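## Task

Take the cap off the marker that has the orange cap, while the second marker keeps its cap fully seated. Every marker and cap has to finish resting on the desk. Release everything and move the hands away at the end. The robot must not topple or be left leaning. Anything that stays in place only because the robot holds it does not count.

## Robot and tools

ROBOT. A two-wheeled cart that can only drive straight and turn in place, never sideways. It has a head camera on pan and tilt joints and two five-joint arms, left_arm and right_arm, each ending in a gripper with one fixed jaw and one swinging jaw. Cameras: head_camera, left_wrist_camera, right_wrist_camera. The cart is 0.53 m wide and spans x = -0.35 to 0.07 m. Arm pan axes sit at x = -0.060, y = +0.155 (left) and -0.155 m (right). Each shoulder is 0.03 m out from its pan axis and 0.89 m high; upper arm 0.116, forearm 0.135, hand 0.162 m. The fixed-jaw tip reaches about 0.44 m horizontally from its pan axis and cannot go below about 0.55 m above the floor.

FRAMES. Base frame: origin on the floor between the drive wheels, x forward, y left, z up. left_hand and right_hand in the result are the fixed-jaw tips in this frame; a held item sits beside the tip on the swinging-jaw side. Hand axes: z out along the fingers, y pointing from swinging jaw to fixed jaw. Odometry frame is the base frame where the scene began; base_odometry comes from wheel rotation, so slip looks like travel. Heading is left-positive, -3.142 to 3.142. Hand positions can be off by a few centimetres.

execute_actions. Argument "actions": a list holding one action or nothing (empty = just report state and images). An action may contain "base", "joints" or both; they start together. "base" holds exactly one relative command: {"translate_m": d}, a straight drive of d metres from the base's last reported position, forward positive, -1.4 to 1.4; or {"rotate_rad": d}, an in-place turn of d radians, counter-clockwise (left) positive, -3.2 to 3.2. "joints" is a single object mapping joint names to absolute targets in radians, any subset, both arms in the same object. Names and ranges: head_pan_rad -3.2 to 3.2 (0 forward, + left); head_tilt_rad -0.76 to 1.45 (0 level, + down); for each of left_arm_ and right_arm_: shoulder_pan_rad -1.919 to 1.919, shoulder_lift_rad -1.745 to 1.745, elbow_flex_rad -1.69 to 1.58, wrist_flex_rad -1.658 to 1.658, wrist_roll_rad -2.743 to 2.841, gripper_rad 0 to 1.919. Omitted joints and base keep pursuing earlier targets silently. "cameras": list of names or "all"; omitted/null means all, [] means none. Any unknown key or out-of-range number rejects the whole call with no motion.

JOINT MEANINGS. Pan: at 0 the left arm points left and the right arm right; positive is clockwise from above; straight ahead is +1.571 (left) and -1.571 (right). Bend: lift, elbow and wrist flex at 0 put the upper arm nearly upright (0.24 rad outward) with forearm and fingers level; positive bends downward; their sum is the finger angle below level, 1.571 being vertical down (forearm must then be no more than 0.08 rad above level). Roll: -1.522 closes the jaws across the arm plane with fixed jaw on the left looking outward, 1.619 puts it on the right, 0.049 closes them in the plane (fixed jaw below with level fingers, toward the pan axis with fingers down). Gripper opening: 0 -> 0.003 m, 0.3 -> 0.026, 0.6 -> 0.049, 1 -> 0.076, 1.919 -> 0.106. With level fingers the hand body juts about 0.08 m above them when the fixed jaw is left and below when right, so over furniture keep it left.

RESULTS. base_status and joint_status tell how each motion ended: done (for the base, wheels turned the full amount), off_target (resting short, maybe still pushing: load, obstacle or tripped motor), time_out (target dropped, holding). "joint command not followed" plus a cause means a self-collision check blocked that arm; its joints say not_followed and may be retried on later actions until valid targets are given. contact_stop never appears. on_its_own lists uncommanded motion. A "pictures" line names the order of the images. A gripper showing off_target is holding something; done means empty or barely squeezing. MOTOR HOT warns from 55 °C; OVER-TEMPERATURE FAULT at 70 °C stops the arm and marks joints limit_stop_at_motor_heat, so resend those targets afterward. If a result reports a stop, later motion calls in the same reply are skipped.

OTHER TOOLS. wait {seconds 0 to 10} lets time pass and returns state and images. zoom_image {camera, region [x0, y0, x1, y1]} in pixels from the top-left, at most 504 by 504, on the latest full image. read_manual {section "licences"} returns licence text only. finished_scene {scene: current scene number} ends the scene irreversibly and reports success.

CAUTIONS. Stowed pose: shoulder_pan -1.75 (left) / 1.75 (right), shoulder_lift 0.05, elbow_flex 1.35, wrist_flex -1.55, wrist_roll -1.52. Stow in two steps (wrist joints first, then the rest) away from loose objects; leaving stow, do not move the wrists first. Turning with stowed arms needs 0.44 m of clear radius; reversing or turning right next to a desk can hook the cart and tip it. Loaded joints sag toward gravity; compensate later targets by the observed sag. A joint stuck over about 0.30 rad from target for about 2 s trips to 20 % torque (the robot holds commands while you think); reset by waiting for it to settle and commanding 0.2 rad from its reading on the side away from the failed target (or 0.04 rad beyond the limit, or the limit for a jaw). To stop a blocked joint pushing, target its reading. Payload about 0.4 kg at full reach, 0.7 kg within 0.28 m, about 1 kg with both hands close in. Gripping: aim about 0.2 rad below the contact angle; lower adds nothing and risks a trip. Pulling, especially on things in front, can topple the robot. Never let the arms or hands collide or press hard on each other. Avoid drops, slips, slams and hard shoves.

Each tool is called after "Request:" as name(argument=value, ...), one argument or row to a line, values as JSON.

## Session

Request:
execute_actions(
  actions=[
    {"joints":{"head_tilt_rad":0.7}},
  ],
)

Scene clock: 1.23 s.
base_odometry: x=+0.000 y=+0.000 heading=+0.000 (m, m, rad; odometry frame)
base_status: not commanded
joint_positions: head_pan_rad=+0.034 head_tilt_rad=+0.694 left_arm_shoulder_pan_rad=-1.744 left_arm_shoulder_lift_rad=+0.067 left_arm_elbow_flex_rad=+1.395 left_arm_wrist_flex_rad=-1.504 left_arm_wrist_roll_rad=-1.501 left_arm_gripper_rad=+1.920 right_arm_shoulder_pan_rad=+1.759 right_arm_shoulder_lift_rad=+0.073 right_arm_elbow_flex_rad=+1.356 right_arm_wrist_flex_rad=-1.639 right_arm_wrist_roll_rad=-1.493 right_arm_gripper_rad=+1.920
joint_status: all done
left_hand: x=-0.3011 y=+0.1051 z=+0.8772 quat_wxyz=(-0.055, -0.689, -0.067, +0.720) (m; base frame)
right_hand: x=-0.3049 y=-0.1161 z=+0.9044 quat_wxyz=(-0.085, +0.627, -0.050, -0.773) (m; base frame)
pictures: head_camera, left_wrist_camera, right_wrist_camera
Images, in order (width x height): head_camera 644x476, left_wrist_camera 644x476, right_wrist_camera 644x476.

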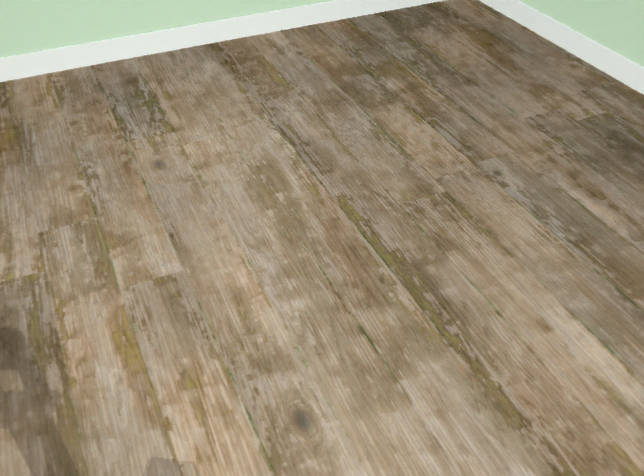

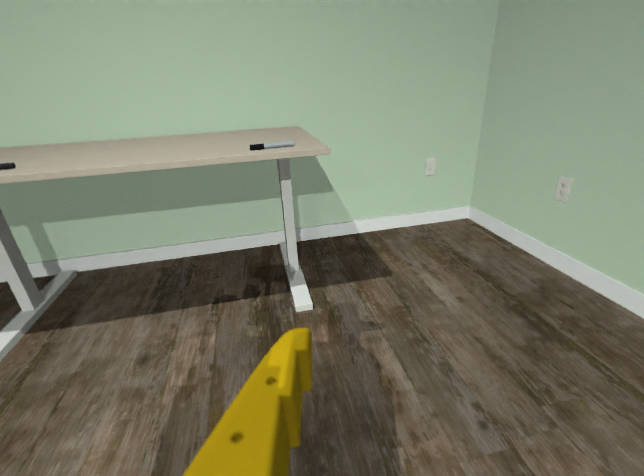

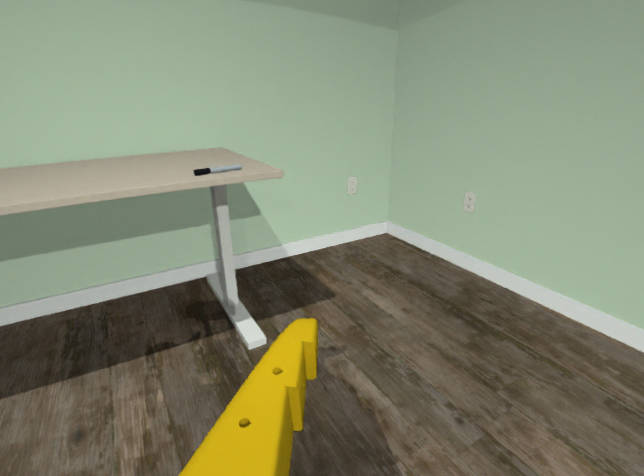

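Desk is behind.

Request:
execute_actions(
  actions=[
    {"joints":{"head_tilt_rad":0.35,"head_pan_rad":3.0}},
  ],
  cameras=["head_camera"],
)

Scene clock: 4.23 s.
base_odometry: x=+0.000 y=+0.000 heading=+0.000 (m, m, rad; odometry frame)
base_status: not commanded
joint_positions: head_pan_rad=+2.990 head_tilt_rad=+0.363 left_arm_shoulder_pan_rad=-1.744 left_arm_shoulder_lift_rad=+0.067 left_arm_elbow_flex_rad=+1.395 left_arm_wrist_flex_rad=-1.504 left_arm_wrist_roll_rad=-1.501 left_arm_gripper_rad=+1.920 right_arm_shoulder_pan_rad=+1.759 right_arm_shoulder_lift_rad=+0.073 right_arm_elbow_flex_rad=+1.356 right_arm_wrist_flex_rad=-1.639 right_arm_wrist_roll_rad=-1.493 right_arm_gripper_rad=+1.920
joint_status: all done
left_hand: x=-0.3011 y=+0.1051 z=+0.8772 quat_wxyz=(-0.055, -0.689, -0.067, +0.720) (m; base frame)
right_hand: x=-0.3049 y=-0.1161 z=+0.9044 quat_wxyz=(-0.085, +0.627, -0.050, -0.773) (m; base frame)
pictures: head_camera
Images, in order (width x height): head_camera 644x476.

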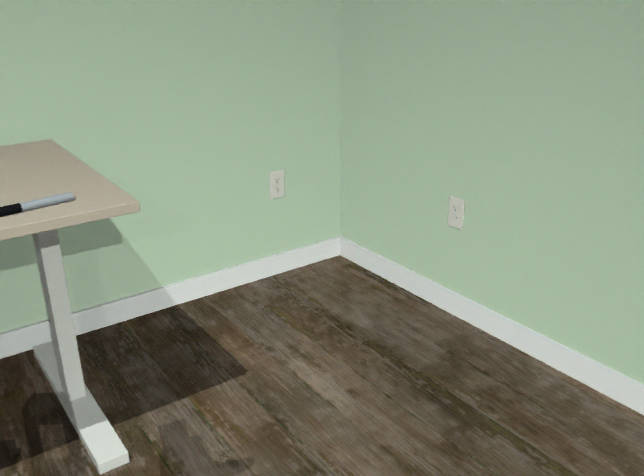

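Request:
execute_actions(
  actions=[
    {"base":{"rotate_rad":-2.6},"joints":{"head_tilt_rad":0.4,"head_pan_rad":0.0}},
  ],
  cameras=["head_camera"],
)

Scene clock: 8.50 s.
base_odometry: x=-0.001 y=+0.000 heading=-2.599 (m, m, rad; odometry frame)
base_status: done
joint_positions: head_pan_rad=+0.010 head_tilt_rad=+0.393 left_arm_shoulder_pan_rad=-1.744 left_arm_shoulder_lift_rad=+0.067 left_arm_elbow_flex_rad=+1.395 left_arm_wrist_flex_rad=-1.504 left_arm_wrist_roll_rad=-1.501 left_arm_gripper_rad=+1.920 right_arm_shoulder_pan_rad=+1.759 right_arm_shoulder_lift_rad=+0.073 right_arm_elbow_flex_rad=+1.356 right_arm_wrist_flex_rad=-1.639 right_arm_wrist_roll_rad=-1.493 right_arm_gripper_rad=+1.920
joint_status: all done
left_hand: x=-0.3011 y=+0.1051 z=+0.8772 quat_wxyz=(-0.055, -0.689, -0.067, +0.720) (m; base frame)
right_hand: x=-0.3049 y=-0.1161 z=+0.9044 quat_wxyz=(-0.085, +0.627, -0.050, -0.773) (m; base frame)
pictures: head_camera
Images, in order (width x height): head_camera 644x476.

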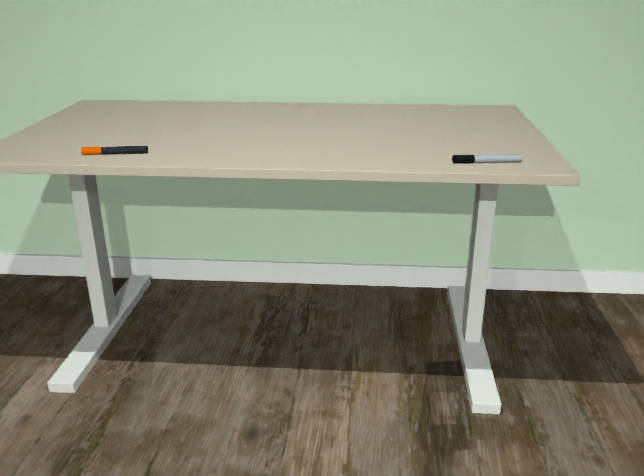

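Request:
execute_actions(
  actions=[
    {"base":{"rotate_rad":0.65}},
  ],
  cameras=[],
)

Request:
execute_actions(
  actions=[
    {"base":{"translate_m":0.95}},
  ],
  cameras=[],
)

Request:
execute_actions(
  actions=[
    {"base":{"rotate_rad":-0.65},"joints":{"head_tilt_rad":0.7}},
  ],
  cameras=["head_camera"],
)

Scene clock: 10.90 s.
base_odometry: x=-0.001 y=+0.001 heading=-1.950 (m, m, rad; odometry frame)
base_status: done
joint_positions: head_pan_rad=+0.010 head_tilt_rad=+0.393 left_arm_shoulder_pan_rad=-1.744 left_arm_shoulder_lift_rad=+0.067 left_arm_elbow_flex_rad=+1.395 left_arm_wrist_flex_rad=-1.504 left_arm_wrist_roll_rad=-1.501 left_arm_gripper_rad=+1.920 right_arm_shoulder_pan_rad=+1.759 right_arm_shoulder_lift_rad=+0.073 right_arm_elbow_flex_rad=+1.356 right_arm_wrist_flex_rad=-1.639 right_arm_wrist_roll_rad=-1.493 right_arm_gripper_rad=+1.920
joint_status: not commanded
left_hand: x=-0.3011 y=+0.1051 z=+0.8772 quat_wxyz=(-0.055, -0.689, -0.067, +0.720) (m; base frame)
right_hand: x=-0.3049 y=-0.1161 z=+0.9044 quat_wxyz=(-0.085, +0.627, -0.050, -0.773) (m; base frame)
pictures: none
No camera images: the call's "cameras" was empty. Leave "cameras" out to get every camera's image.

Scene clock: 16.57 s.
base_odometry: x=-0.351 y=-0.883 heading=-1.950 (m, m, rad; odometry frame)
base_status: done
joint_positions: head_pan_rad=+0.010 head_tilt_rad=+0.393 left_arm_shoulder_pan_rad=-1.744 left_arm_shoulder_lift_rad=+0.067 left_arm_elbow_flex_rad=+1.395 left_arm_wrist_flex_rad=-1.504 left_arm_wrist_roll_rad=-1.501 left_arm_gripper_rad=+1.920 right_arm_shoulder_pan_rad=+1.759 right_arm_shoulder_lift_rad=+0.073 right_arm_elbow_flex_rad=+1.356 right_arm_wrist_flex_rad=-1.639 right_arm_wrist_roll_rad=-1.493 right_arm_gripper_rad=+1.920
joint_status: not commanded
left_hand: x=-0.3011 y=+0.1051 z=+0.8772 quat_wxyz=(-0.055, -0.689, -0.067, +0.720) (m; base frame)
right_hand: x=-0.3049 y=-0.1161 z=+0.9044 quat_wxyz=(-0.085, +0.627, -0.050, -0.773) (m; base frame)
pictures: none
No camera images: the call's "cameras" was empty. Leave "cameras" out to get every camera's image.

Scene clock: 18.10 s.
base_odometry: x=-0.351 y=-0.882 heading=-2.600 (m, m, rad; odometry frame)
base_status: done
joint_positions: head_pan_rad=+0.010 head_tilt_rad=+0.694 left_arm_shoulder_pan_rad=-1.744 left_arm_shoulder_lift_rad=+0.067 left_arm_elbow_flex_rad=+1.395 left_arm_wrist_flex_rad=-1.504 left_arm_wrist_roll_rad=-1.501 left_arm_gripper_rad=+1.920 right_arm_shoulder_pan_rad=+1.759 right_arm_shoulder_lift_rad=+0.073 right_arm_elbow_flex_rad=+1.356 right_arm_wrist_flex_rad=-1.639 right_arm_wrist_roll_rad=-1.493 right_arm_gripper_rad=+1.920
joint_status: all done
left_hand: x=-0.3011 y=+0.1051 z=+0.8772 quat_wxyz=(-0.055, -0.689, -0.067, +0.720) (m; base frame)
right_hand: x=-0.3049 y=-0.1161 z=+0.9044 quat_wxyz=(-0.085, +0.627, -0.050, -0.773) (m; base frame)
pictures: head_camera
Images, in order (width x height): head_camera 644x476.

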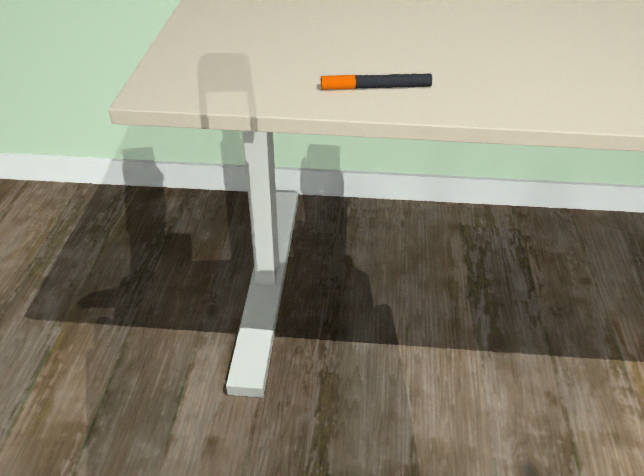

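Request:
execute_actions(
  actions=[
    {"joints":{"left_arm_shoulder_pan_rad":1.2,"left_arm_shoulder_lift_rad":0.0,"left_arm_elbow_flex_rad":0.3,"right_arm_shoulder_pan_rad":-1.5,"right_arm_shoulder_lift_rad":0.0,"right_arm_elbow_flex_rad":0.3}},
  ],
  cameras=[],
)

Request:
execute_actions(
  actions=[
    {"base":{"translate_m":0.62},"joints":{"head_tilt_rad":1.0,"left_arm_wrist_flex_rad":1.0,"left_arm_wrist_roll_rad":1.62,"right_arm_wrist_flex_rad":1.0,"right_arm_wrist_roll_rad":-2.7,"left_arm_gripper_rad":1.0,"right_arm_gripper_rad":1.0}},
  ],
)

Scene clock: 24.10 s.
base_odometry: x=-0.351 y=-0.882 heading=-2.600 (m, m, rad; odometry frame)
base_status: not commanded
joint_positions: head_pan_rad=+0.010 head_tilt_rad=+0.694 left_arm_shoulder_pan_rad=+1.192 left_arm_shoulder_lift_rad=+0.033 left_arm_elbow_flex_rad=+0.331 left_arm_wrist_flex_rad=-1.504 left_arm_wrist_roll_rad=-1.501 left_arm_gripper_rad=+1.920 right_arm_shoulder_pan_rad=-1.490 right_arm_shoulder_lift_rad=+0.033 right_arm_elbow_flex_rad=+0.336 right_arm_wrist_flex_rad=-1.639 right_arm_wrist_roll_rad=-1.493 right_arm_gripper_rad=+1.920
joint_status: all done
left_hand: x=+0.1764 y=+0.2573 z=+1.1081 quat_wxyz=(+0.961, -0.042, +0.210, +0.174) (m; base frame)
right_hand: x=+0.1777 y=-0.1666 z=+1.1149 quat_wxyz=(+0.987, +0.004, +0.150, -0.055) (m; base frame)
pictures: none
No camera images: the call's "cameras" was empty. Leave "cameras" out to get every camera's image.

Scene clock: 28.03 s.
base_odometry: x=-0.883 y=-1.201 heading=-2.601 (m, m, rad; odometry frame)
base_status: done
joint_positions: head_pan_rad=+0.010 head_tilt_rad=+0.995 left_arm_shoulder_pan_rad=+1.194 left_arm_shoulder_lift_rad=+0.033 left_arm_elbow_flex_rad=+0.329 left_arm_wrist_flex_rad=+0.995 left_arm_wrist_roll_rad=+1.613 left_arm_gripper_rad=+1.010 right_arm_shoulder_pan_rad=-1.490 right_arm_shoulder_lift_rad=+0.033 right_arm_elbow_flex_rad=+0.334 right_arm_wrist_flex_rad=+0.995 right_arm_wrist_roll_rad=-2.691 right_arm_gripper_rad=+1.009
joint_status: all done
left_hand: x=+0.1515 y=+0.2300 z=+0.8058 quat_wxyz=(+0.020, -0.977, -0.183, -0.105) (m; base frame)
right_hand: x=+0.1696 y=-0.1706 z=+0.8063 quat_wxyz=(+0.089, +0.582, +0.807, +0.054) (m; base frame)
pictures: head_camera, left_wrist_camera, right_wrist_camera
Images, in order (width x height): head_camera 644x476, left_wrist_camera 644x476, right_wrist_camera 644x476.

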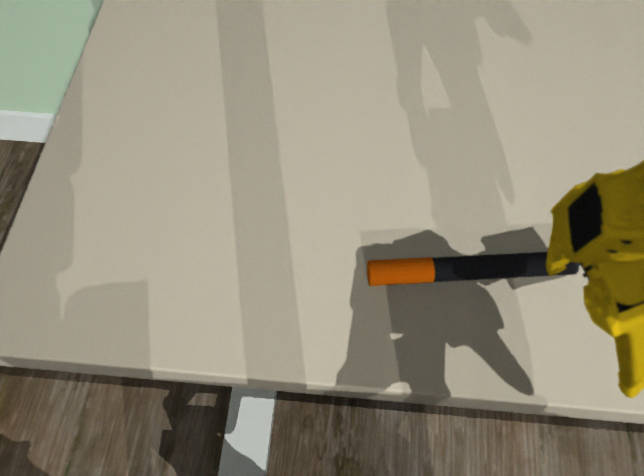

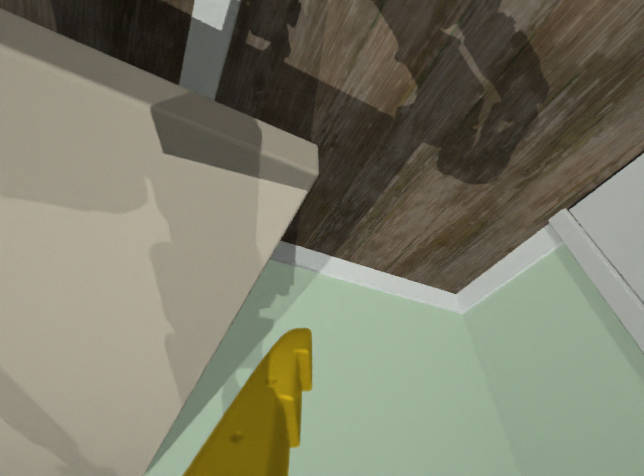

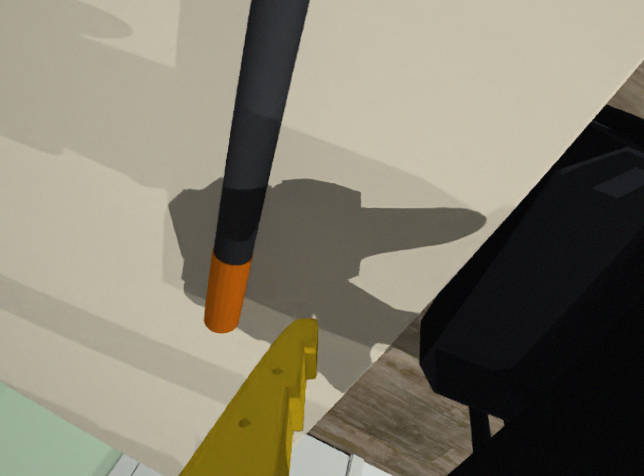

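Request:
zoom_image(
  camera="head_camera",
  region=[340, 140, 644, 440],
)

Region (340, 140, 644, 440) of head_camera's 644x476 image, scaled by 1.658; it fills the top 497 rows of this view, and the rest is white.

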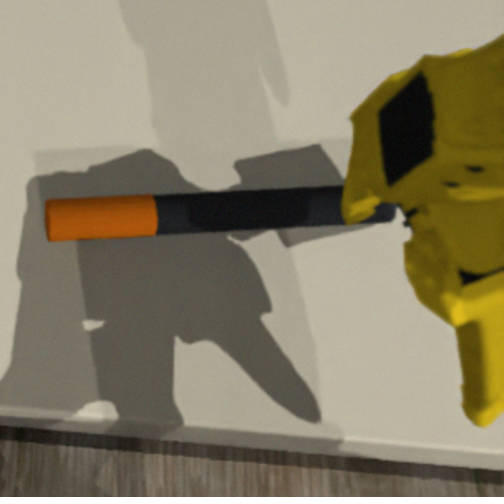

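Request:
execute_actions(
  actions=[
    {"joints":{"right_arm_gripper_rad":0.3}},
  ],
  cameras=["head_camera","right_wrist_camera"],
)

Scene clock: 30.17 s.
base_odometry: x=-0.883 y=-1.201 heading=-2.601 (m, m, rad; odometry frame)
base_status: not commanded
joint_positions: head_pan_rad=+0.010 head_tilt_rad=+0.995 left_arm_shoulder_pan_rad=+1.194 left_arm_shoulder_lift_rad=+0.033 left_arm_elbow_flex_rad=+0.329 left_arm_wrist_flex_rad=+0.995 left_arm_wrist_roll_rad=+1.613 left_arm_gripper_rad=+1.010 right_arm_shoulder_pan_rad=-1.490 right_arm_shoulder_lift_rad=+0.033 right_arm_elbow_flex_rad=+0.334 right_arm_wrist_flex_rad=+0.995 right_arm_wrist_roll_rad=-2.691 right_arm_gripper_rad=+0.310
joint_status: all done
left_hand: x=+0.1515 y=+0.2300 z=+0.8058 quat_wxyz=(+0.020, -0.977, -0.183, -0.105) (m; base frame)
right_hand: x=+0.1696 y=-0.1706 z=+0.8063 quat_wxyz=(+0.089, +0.582, +0.807, +0.054) (m; base frame)
pictures: head_camera, right_wrist_camera
Images, in order (width x height): head_camera 644x476, right_wrist_camera 644x476.

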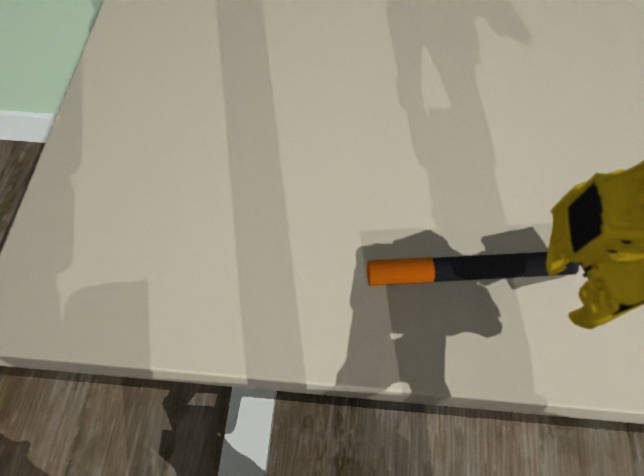

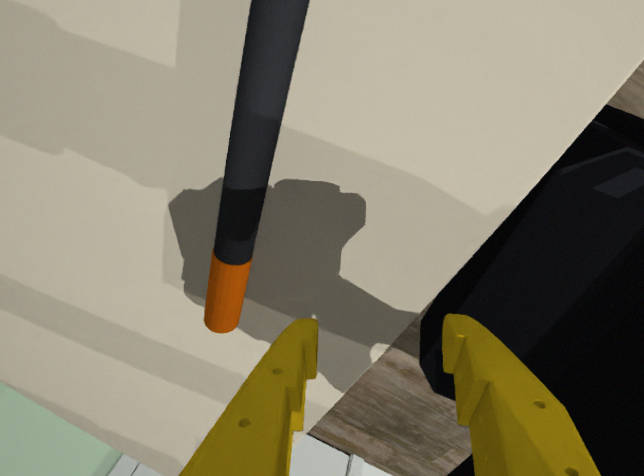

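Request:
execute_actions(
  actions=[
    {"base":{"translate_m":0.06},"joints":{"right_arm_gripper_rad":0.9,"right_arm_shoulder_pan_rad":-1.53,"right_arm_shoulder_lift_rad":0.5,"right_arm_elbow_flex_rad":-0.43,"right_arm_wrist_flex_rad":1.14,"head_tilt_rad":1.1}},
  ],
  cameras=["head_camera","right_wrist_camera"],
)

Scene clock: 32.40 s.
base_odometry: x=-0.934 y=-1.232 heading=-2.601 (m, m, rad; odometry frame)
base_status: done
joint_positions: head_pan_rad=+0.010 head_tilt_rad=+1.095 left_arm_shoulder_pan_rad=+1.194 left_arm_shoulder_lift_rad=+0.033 left_arm_elbow_flex_rad=+0.329 left_arm_wrist_flex_rad=+0.995 left_arm_wrist_roll_rad=+1.613 left_arm_gripper_rad=+1.010 right_arm_shoulder_pan_rad=-1.519 right_arm_shoulder_lift_rad=+0.517 right_arm_elbow_flex_rad=-0.391 right_arm_wrist_flex_rad=+1.136 right_arm_wrist_roll_rad=-2.691 right_arm_gripper_rad=+0.891
joint_status: all done
left_hand: x=+0.1515 y=+0.2300 z=+0.8058 quat_wxyz=(+0.020, -0.977, -0.183, -0.105) (m; base frame)
right_hand: x=+0.2404 y=-0.1675 z=+0.8156 quat_wxyz=(+0.131, +0.566, +0.810, +0.082) (m; base frame)
pictures: head_camera, right_wrist_camera
Images, in order (width x height): head_camera 644x476, right_wrist_camera 644x476.

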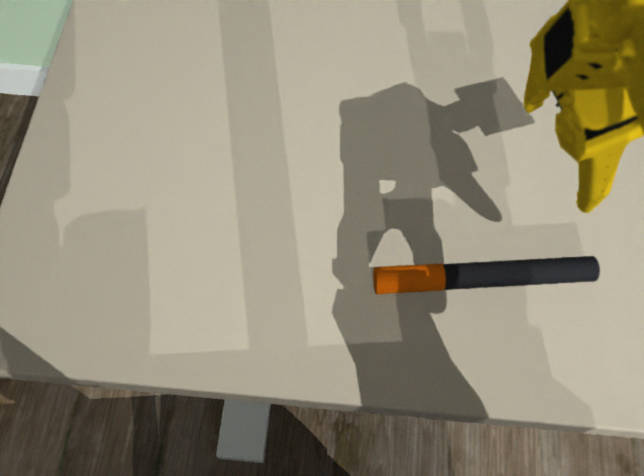

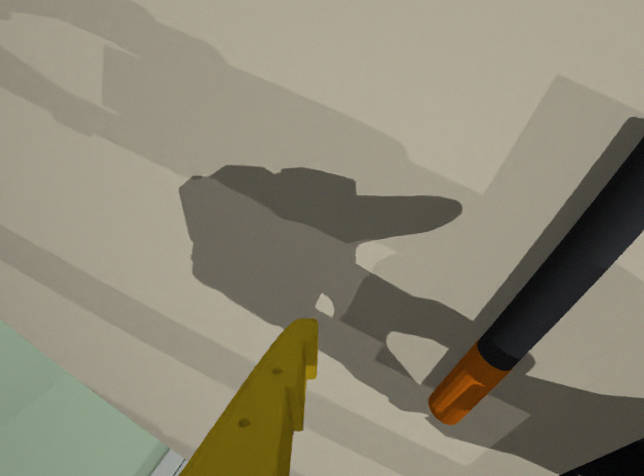

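Request:
execute_actions(
  actions=[
    {"joints":{"right_arm_shoulder_lift_rad":0.42,"right_arm_elbow_flex_rad":-0.1,"right_arm_wrist_flex_rad":1.08}},
  ],
  cameras=["head_camera","right_wrist_camera"],
)

Scene clock: 34.20 s.
base_odometry: x=-0.934 y=-1.232 heading=-2.601 (m, m, rad; odometry frame)
base_status: not commanded
joint_positions: head_pan_rad=+0.010 head_tilt_rad=+1.095 left_arm_shoulder_pan_rad=+1.194 left_arm_shoulder_lift_rad=+0.033 left_arm_elbow_flex_rad=+0.329 left_arm_wrist_flex_rad=+0.995 left_arm_wrist_roll_rad=+1.613 left_arm_gripper_rad=+1.010 right_arm_shoulder_pan_rad=-1.519 right_arm_shoulder_lift_rad=+0.471 right_arm_elbow_flex_rad=-0.097 right_arm_wrist_flex_rad=+1.088 right_arm_wrist_roll_rad=-2.691 right_arm_gripper_rad=+0.891
joint_status: all done
left_hand: x=+0.1515 y=+0.2300 z=+0.8058 quat_wxyz=(+0.020, -0.977, -0.183, -0.105) (m; base frame)
right_hand: x=+0.1982 y=-0.1653 z=+0.7784 quat_wxyz=(+0.046, +0.572, +0.818, +0.029) (m; base frame)
pictures: head_camera, right_wrist_camera
Images, in order (width x height): head_camera 644x476, right_wrist_camera 644x476.

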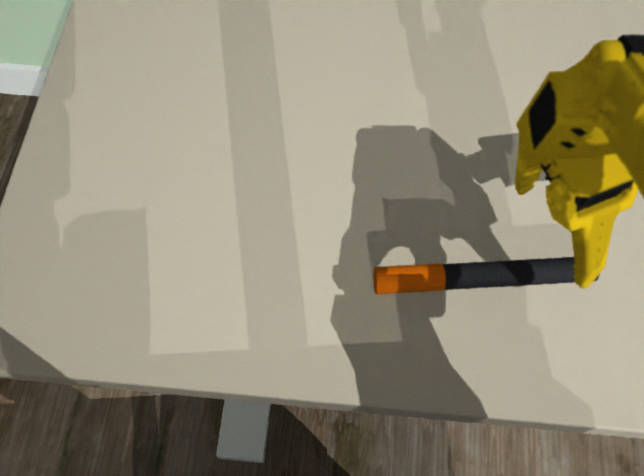

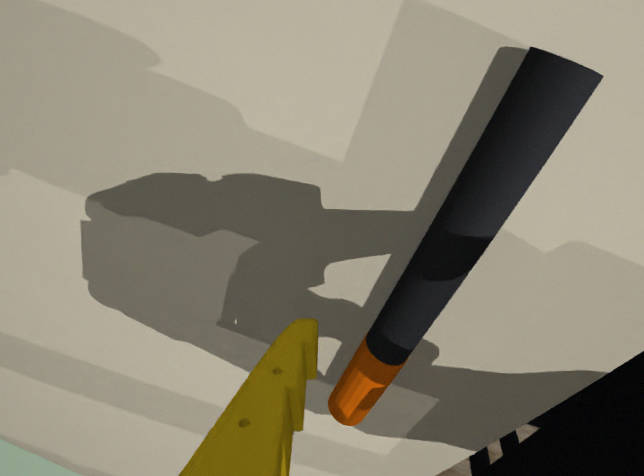

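Request:
execute_actions(
  actions=[
    {"joints":{"right_arm_shoulder_pan_rad":-1.49,"right_arm_shoulder_lift_rad":0.38,"right_arm_elbow_flex_rad":0.08,"right_arm_wrist_flex_rad":0.95}},
  ],
  cameras=["head_camera","right_wrist_camera"],
)

Scene clock: 35.70 s.
base_odometry: x=-0.934 y=-1.232 heading=-2.601 (m, m, rad; odometry frame)
base_status: not commanded
joint_positions: head_pan_rad=+0.010 head_tilt_rad=+1.095 left_arm_shoulder_pan_rad=+1.194 left_arm_shoulder_lift_rad=+0.033 left_arm_elbow_flex_rad=+0.329 left_arm_wrist_flex_rad=+0.995 left_arm_wrist_roll_rad=+1.613 left_arm_gripper_rad=+1.010 right_arm_shoulder_pan_rad=-1.502 right_arm_shoulder_lift_rad=+0.429 right_arm_elbow_flex_rad=+0.084 right_arm_wrist_flex_rad=+0.958 right_arm_wrist_roll_rad=-2.691 right_arm_gripper_rad=+0.891
joint_status: all done
left_hand: x=+0.1515 y=+0.2300 z=+0.8058 quat_wxyz=(+0.020, -0.977, -0.183, -0.105) (m; base frame)
right_hand: x=+0.1855 y=-0.1688 z=+0.7639 quat_wxyz=(+0.042, +0.579, +0.814, +0.026) (m; base frame)
pictures: head_camera, right_wrist_camera
Images, in order (width x height): head_camera 644x476, right_wrist_camera 644x476.

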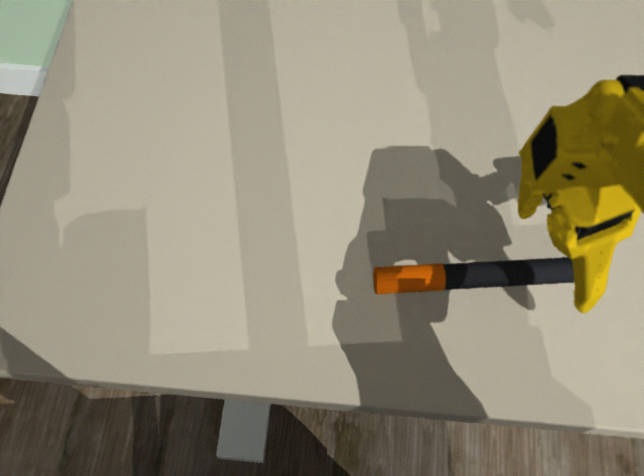

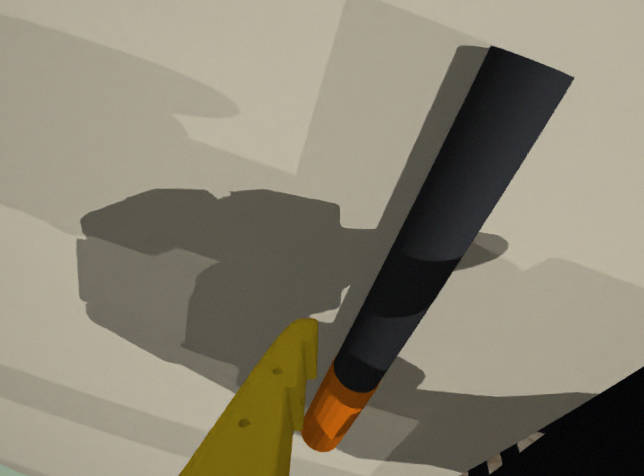

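Request:
execute_actions(
  actions=[
    {"joints":{"right_arm_shoulder_lift_rad":0.42,"right_arm_elbow_flex_rad":0.16,"right_arm_wrist_flex_rad":0.84}},
  ],
  cameras=["head_camera","right_wrist_camera"],
)

Scene clock: 36.77 s.
base_odometry: x=-0.934 y=-1.232 heading=-2.601 (m, m, rad; odometry frame)
base_status: not commanded
joint_positions: head_pan_rad=+0.010 head_tilt_rad=+1.095 left_arm_shoulder_pan_rad=+1.194 left_arm_shoulder_lift_rad=+0.033 left_arm_elbow_flex_rad=+0.329 left_arm_wrist_flex_rad=+0.995 left_arm_wrist_roll_rad=+1.613 left_arm_gripper_rad=+1.010 right_arm_shoulder_pan_rad=-1.502 right_arm_shoulder_lift_rad=+0.432 right_arm_elbow_flex_rad=+0.163 right_arm_wrist_flex_rad=+0.847 right_arm_wrist_roll_rad=-2.691 right_arm_gripper_rad=+0.891
joint_status: all done
left_hand: x=+0.1515 y=+0.2300 z=+0.8058 quat_wxyz=(+0.020, -0.977, -0.183, -0.105) (m; base frame)
right_hand: x=+0.1850 y=-0.1688 z=+0.7549 quat_wxyz=(+0.055, +0.579, +0.813, +0.034) (m; base frame)
pictures: head_camera, right_wrist_camera
Images, in order (width x height): head_camera 644x476, right_wrist_camera 644x476.

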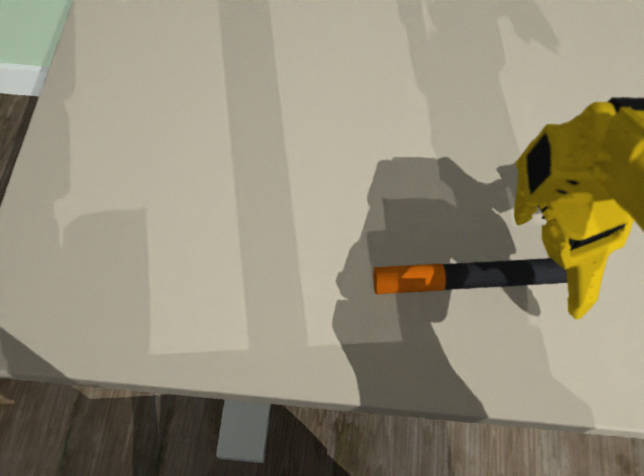

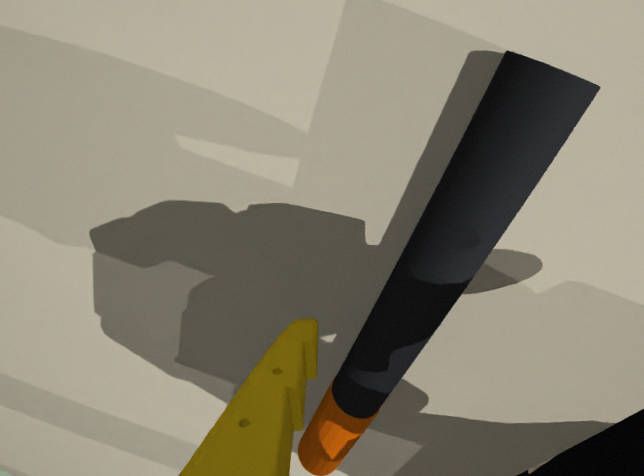

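Lift lags; command more.

Request:
execute_actions(
  actions=[
    {"joints":{"right_arm_shoulder_lift_rad":0.5,"right_arm_wrist_flex_rad":0.8}},
  ],
  cameras=["head_camera","right_wrist_camera"],
)

Scene clock: 37.67 s.
base_odometry: x=-0.934 y=-1.232 heading=-2.601 (m, m, rad; odometry frame)
base_status: not commanded
joint_positions: head_pan_rad=+0.010 head_tilt_rad=+1.095 left_arm_shoulder_pan_rad=+1.194 left_arm_shoulder_lift_rad=+0.033 left_arm_elbow_flex_rad=+0.329 left_arm_wrist_flex_rad=+0.995 left_arm_wrist_roll_rad=+1.613 left_arm_gripper_rad=+1.010 right_arm_shoulder_pan_rad=-1.502 right_arm_shoulder_lift_rad=+0.512 right_arm_elbow_flex_rad=+0.163 right_arm_wrist_flex_rad=+0.807 right_arm_wrist_roll_rad=-2.691 right_arm_gripper_rad=+0.891
joint_status: all done
left_hand: x=+0.1515 y=+0.2300 z=+0.8058 quat_wxyz=(+0.020, -0.977, -0.183, -0.105) (m; base frame)
right_hand: x=+0.1796 y=-0.1684 z=+0.7389 quat_wxyz=(+0.038, +0.579, +0.814, +0.023) (m; base frame)
pictures: head_camera, right_wrist_camera
Images, in order (width x height): head_camera 644x476, right_wrist_camera 644x476.

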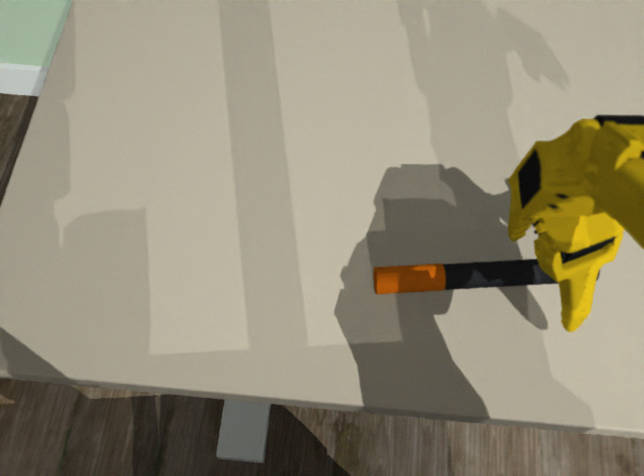

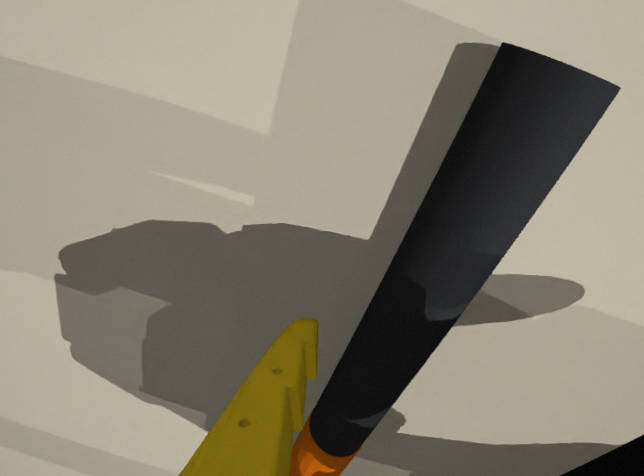

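Request:
execute_actions(
  actions=[
    {"joints":{"right_arm_shoulder_lift_rad":0.56,"right_arm_wrist_flex_rad":0.77}},
  ],
  cameras=["right_wrist_camera"],
)

Request:
execute_actions(
  actions=[
    {"joints":{"right_arm_gripper_rad":0.05}},
  ],
  cameras=["head_camera","right_wrist_camera"],
)

Scene clock: 38.67 s.
base_odometry: x=-0.934 y=-1.232 heading=-2.601 (m, m, rad; odometry frame)
base_status: not commanded
joint_positions: head_pan_rad=+0.010 head_tilt_rad=+1.095 left_arm_shoulder_pan_rad=+1.194 left_arm_shoulder_lift_rad=+0.033 left_arm_elbow_flex_rad=+0.329 left_arm_wrist_flex_rad=+0.995 left_arm_wrist_roll_rad=+1.613 left_arm_gripper_rad=+1.010 right_arm_shoulder_pan_rad=-1.502 right_arm_shoulder_lift_rad=+0.572 right_arm_elbow_flex_rad=+0.163 right_arm_wrist_flex_rad=+0.777 right_arm_wrist_roll_rad=-2.691 right_arm_gripper_rad=+0.891
joint_status: all done
left_hand: x=+0.1515 y=+0.2300 z=+0.8058 quat_wxyz=(+0.020, -0.977, -0.183, -0.105) (m; base frame)
right_hand: x=+0.1749 y=-0.1681 z=+0.7271 quat_wxyz=(+0.025, +0.580, +0.814, +0.016) (m; base frame)
pictures: right_wrist_camera
Images, in order (width x height): right_wrist_camera 644x476.

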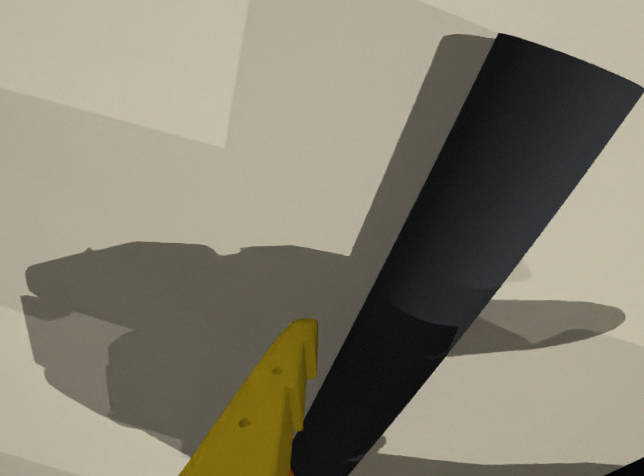

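Scene clock: 39.63 s.
base_odometry: x=-0.934 y=-1.232 heading=-2.601 (m, m, rad; odometry frame)
base_status: not commanded
joint_positions: head_pan_rad=+0.010 head_tilt_rad=+1.095 left_arm_shoulder_pan_rad=+1.194 left_arm_shoulder_lift_rad=+0.033 left_arm_elbow_flex_rad=+0.329 left_arm_wrist_flex_rad=+0.995 left_arm_wrist_roll_rad=+1.613 left_arm_gripper_rad=+1.010 right_arm_shoulder_pan_rad=-1.502 right_arm_shoulder_lift_rad=+0.572 right_arm_elbow_flex_rad=+0.163 right_arm_wrist_flex_rad=+0.777 right_arm_wrist_roll_rad=-2.691 right_arm_gripper_rad=+0.204
joint_status: right_arm_gripper_rad off_target (ended at +0.204, target +0.050)
left_hand: x=+0.1515 y=+0.2300 z=+0.8058 quat_wxyz=(+0.020, -0.977, -0.183, -0.105) (m; base frame)
right_hand: x=+0.1749 y=-0.1681 z=+0.7271 quat_wxyz=(+0.025, +0.580, +0.814, +0.016) (m; base frame)
pictures: head_camera, right_wrist_camera
Images, in order (width x height): head_camera 644x476, right_wrist_camera 644x476.

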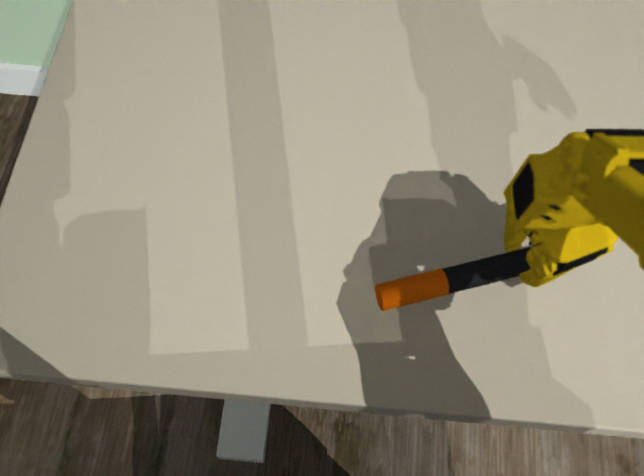

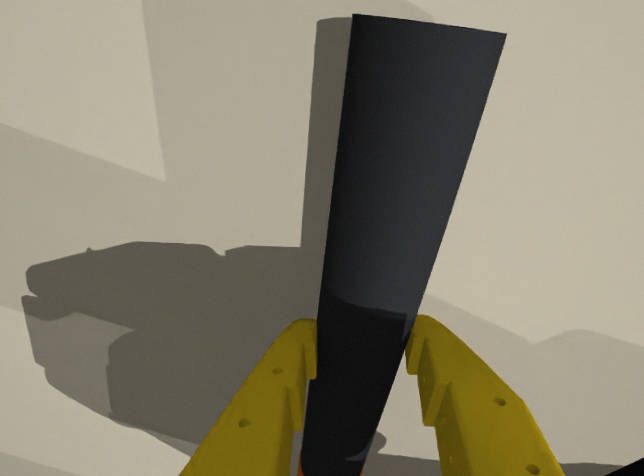

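Request:
execute_actions(
  actions=[
    {"joints":{"right_arm_shoulder_lift_rad":0.45,"right_arm_elbow_flex_rad":-0.1,"right_arm_wrist_flex_rad":1.08}},
  ],
  cameras=[],
)

Request:
execute_actions(
  actions=[
    {"joints":{"right_arm_shoulder_lift_rad":0.66,"right_arm_elbow_flex_rad":-0.67,"right_arm_wrist_flex_rad":1.35,"right_arm_wrist_roll_rad":-2.24,"head_tilt_rad":1.0}},
  ],
)

Scene clock: 41.97 s.
base_odometry: x=-0.934 y=-1.232 heading=-2.601 (m, m, rad; odometry frame)
base_status: not commanded
joint_positions: head_pan_rad=+0.010 head_tilt_rad=+1.095 left_arm_shoulder_pan_rad=+1.194 left_arm_shoulder_lift_rad=+0.033 left_arm_elbow_flex_rad=+0.329 left_arm_wrist_flex_rad=+0.995 left_arm_wrist_roll_rad=+1.613 left_arm_gripper_rad=+1.010 right_arm_shoulder_pan_rad=-1.502 right_arm_shoulder_lift_rad=+0.503 right_arm_elbow_flex_rad=-0.064 right_arm_wrist_flex_rad=+1.074 right_arm_wrist_roll_rad=-2.691 right_arm_gripper_rad=+0.204
joint_status: all done
left_hand: x=+0.1515 y=+0.2300 z=+0.8058 quat_wxyz=(+0.020, -0.977, -0.183, -0.105) (m; base frame)
right_hand: x=+0.1896 y=-0.1691 z=+0.7667 quat_wxyz=(+0.025, +0.580, +0.814, +0.015) (m; base frame)
pictures: none
No camera images: the call's "cameras" was empty. Leave "cameras" out to get every camera's image.

Scene clock: 43.13 s.
base_odometry: x=-0.934 y=-1.232 heading=-2.601 (m, m, rad; odometry frame)
base_status: not commanded
joint_positions: head_pan_rad=+0.010 head_tilt_rad=+1.015 left_arm_shoulder_pan_rad=+1.194 left_arm_shoulder_lift_rad=+0.033 left_arm_elbow_flex_rad=+0.329 left_arm_wrist_flex_rad=+0.995 left_arm_wrist_roll_rad=+1.613 left_arm_gripper_rad=+1.010 right_arm_shoulder_pan_rad=-1.502 right_arm_shoulder_lift_rad=+0.679 right_arm_elbow_flex_rad=-0.630 right_arm_wrist_flex_rad=+1.344 right_arm_wrist_roll_rad=-2.250 right_arm_gripper_rad=+0.204
joint_status: all done
left_hand: x=+0.1515 y=+0.2300 z=+0.8058 quat_wxyz=(+0.020, -0.977, -0.183, -0.105) (m; base frame)
right_hand: x=+0.2310 y=-0.1692 z=+0.8055 quat_wxyz=(+0.084, +0.387, +0.918, +0.029) (m; base frame)
pictures: head_camera, left_wrist_camera, right_wrist_camera
Images, in order (width x height): head_camera 644x476, left_wrist_camera 644x476, right_wrist_camera 644x476.

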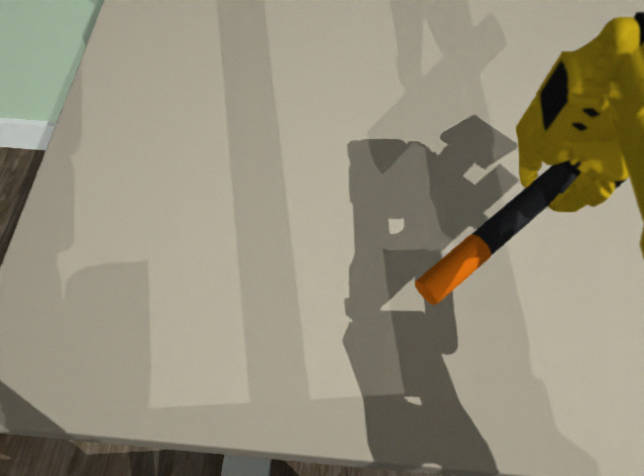

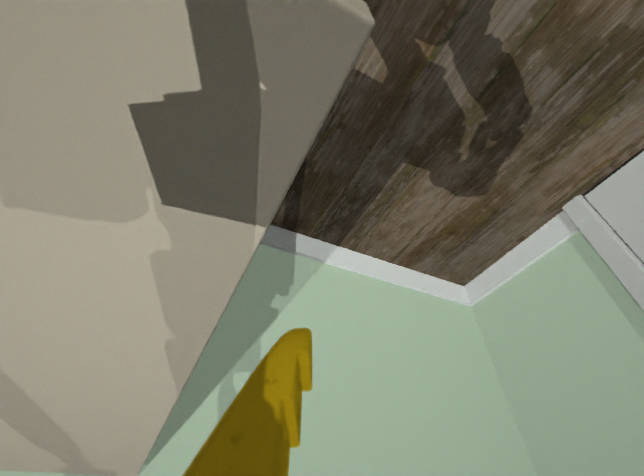

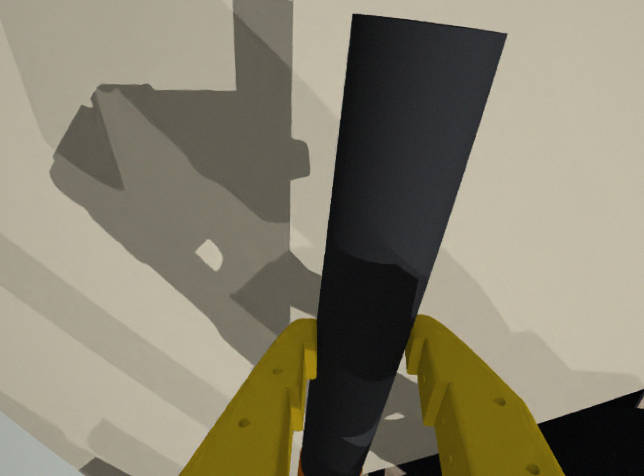

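Request:
execute_actions(
  actions=[
    {"joints":{"right_arm_shoulder_pan_rad":-1.9,"right_arm_shoulder_lift_rad":0.86,"right_arm_elbow_flex_rad":-1.08,"right_arm_wrist_flex_rad":1.14,"right_arm_wrist_roll_rad":-2.74,"head_tilt_rad":0.9,"left_arm_shoulder_pan_rad":1.0,"left_arm_shoulder_lift_rad":0.0,"left_arm_elbow_flex_rad":0.0}},
  ],
)

Scene clock: 45.60 s.
base_odometry: x=-0.934 y=-1.232 heading=-2.601 (m, m, rad; odometry frame)
base_status: not commanded
joint_positions: head_pan_rad=+0.010 head_tilt_rad=+0.915 left_arm_shoulder_pan_rad=+1.007 left_arm_shoulder_lift_rad=+0.033 left_arm_elbow_flex_rad=+0.033 left_arm_wrist_flex_rad=+0.997 left_arm_wrist_roll_rad=+1.613 left_arm_gripper_rad=+1.010 right_arm_shoulder_pan_rad=-1.890 right_arm_shoulder_lift_rad=+0.886 right_arm_elbow_flex_rad=-1.037 right_arm_wrist_flex_rad=+1.151 right_arm_wrist_roll_rad=-2.705 right_arm_gripper_rad=+0.204
joint_status: right_arm_wrist_roll_rad off_target (ended at -2.705, target -2.740); the others done
joint sent to its limit — the command would take right_arm_wrist_roll_rad past its lower limit, so that joint was sent only as far as its limit.
left_hand: x=+0.1770 y=+0.2954 z=+0.8617 quat_wxyz=(+0.071, -0.931, -0.266, -0.241) (m; base frame)
right_hand: x=+0.2815 y=-0.0390 z=+0.8376 quat_wxyz=(+0.206, +0.401, +0.872, +0.192) (m; base frame)
pictures: head_camera, left_wrist_camera, right_wrist_camera
Images, in order (width x height): head_camera 644x476, left_wrist_camera 644x476, right_wrist_camera 644x476.

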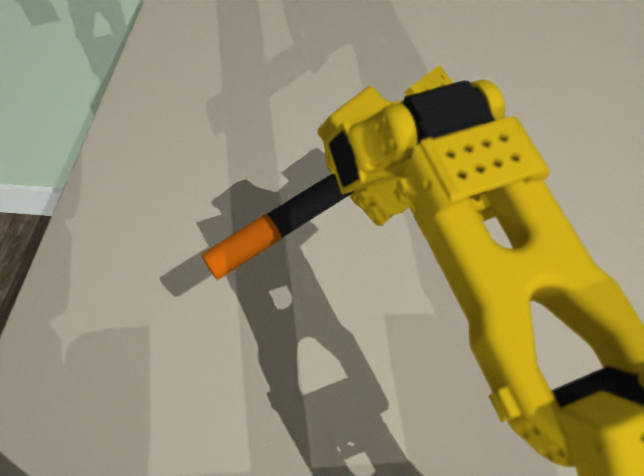

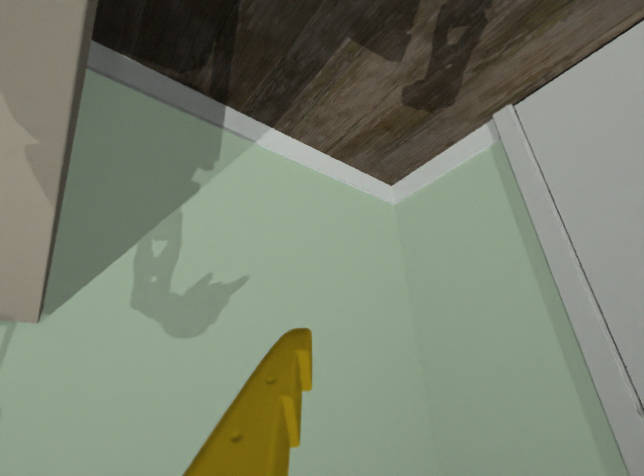

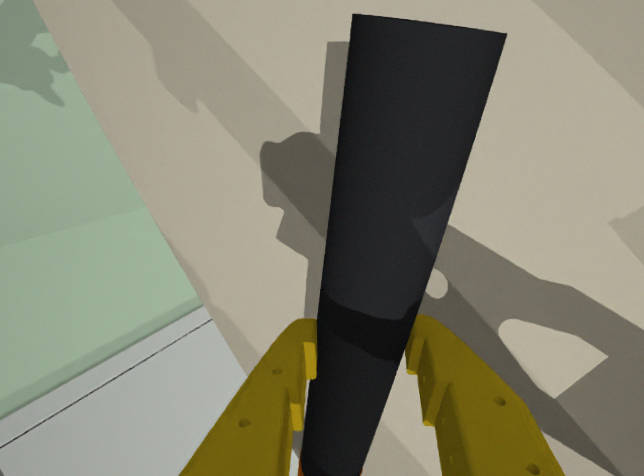

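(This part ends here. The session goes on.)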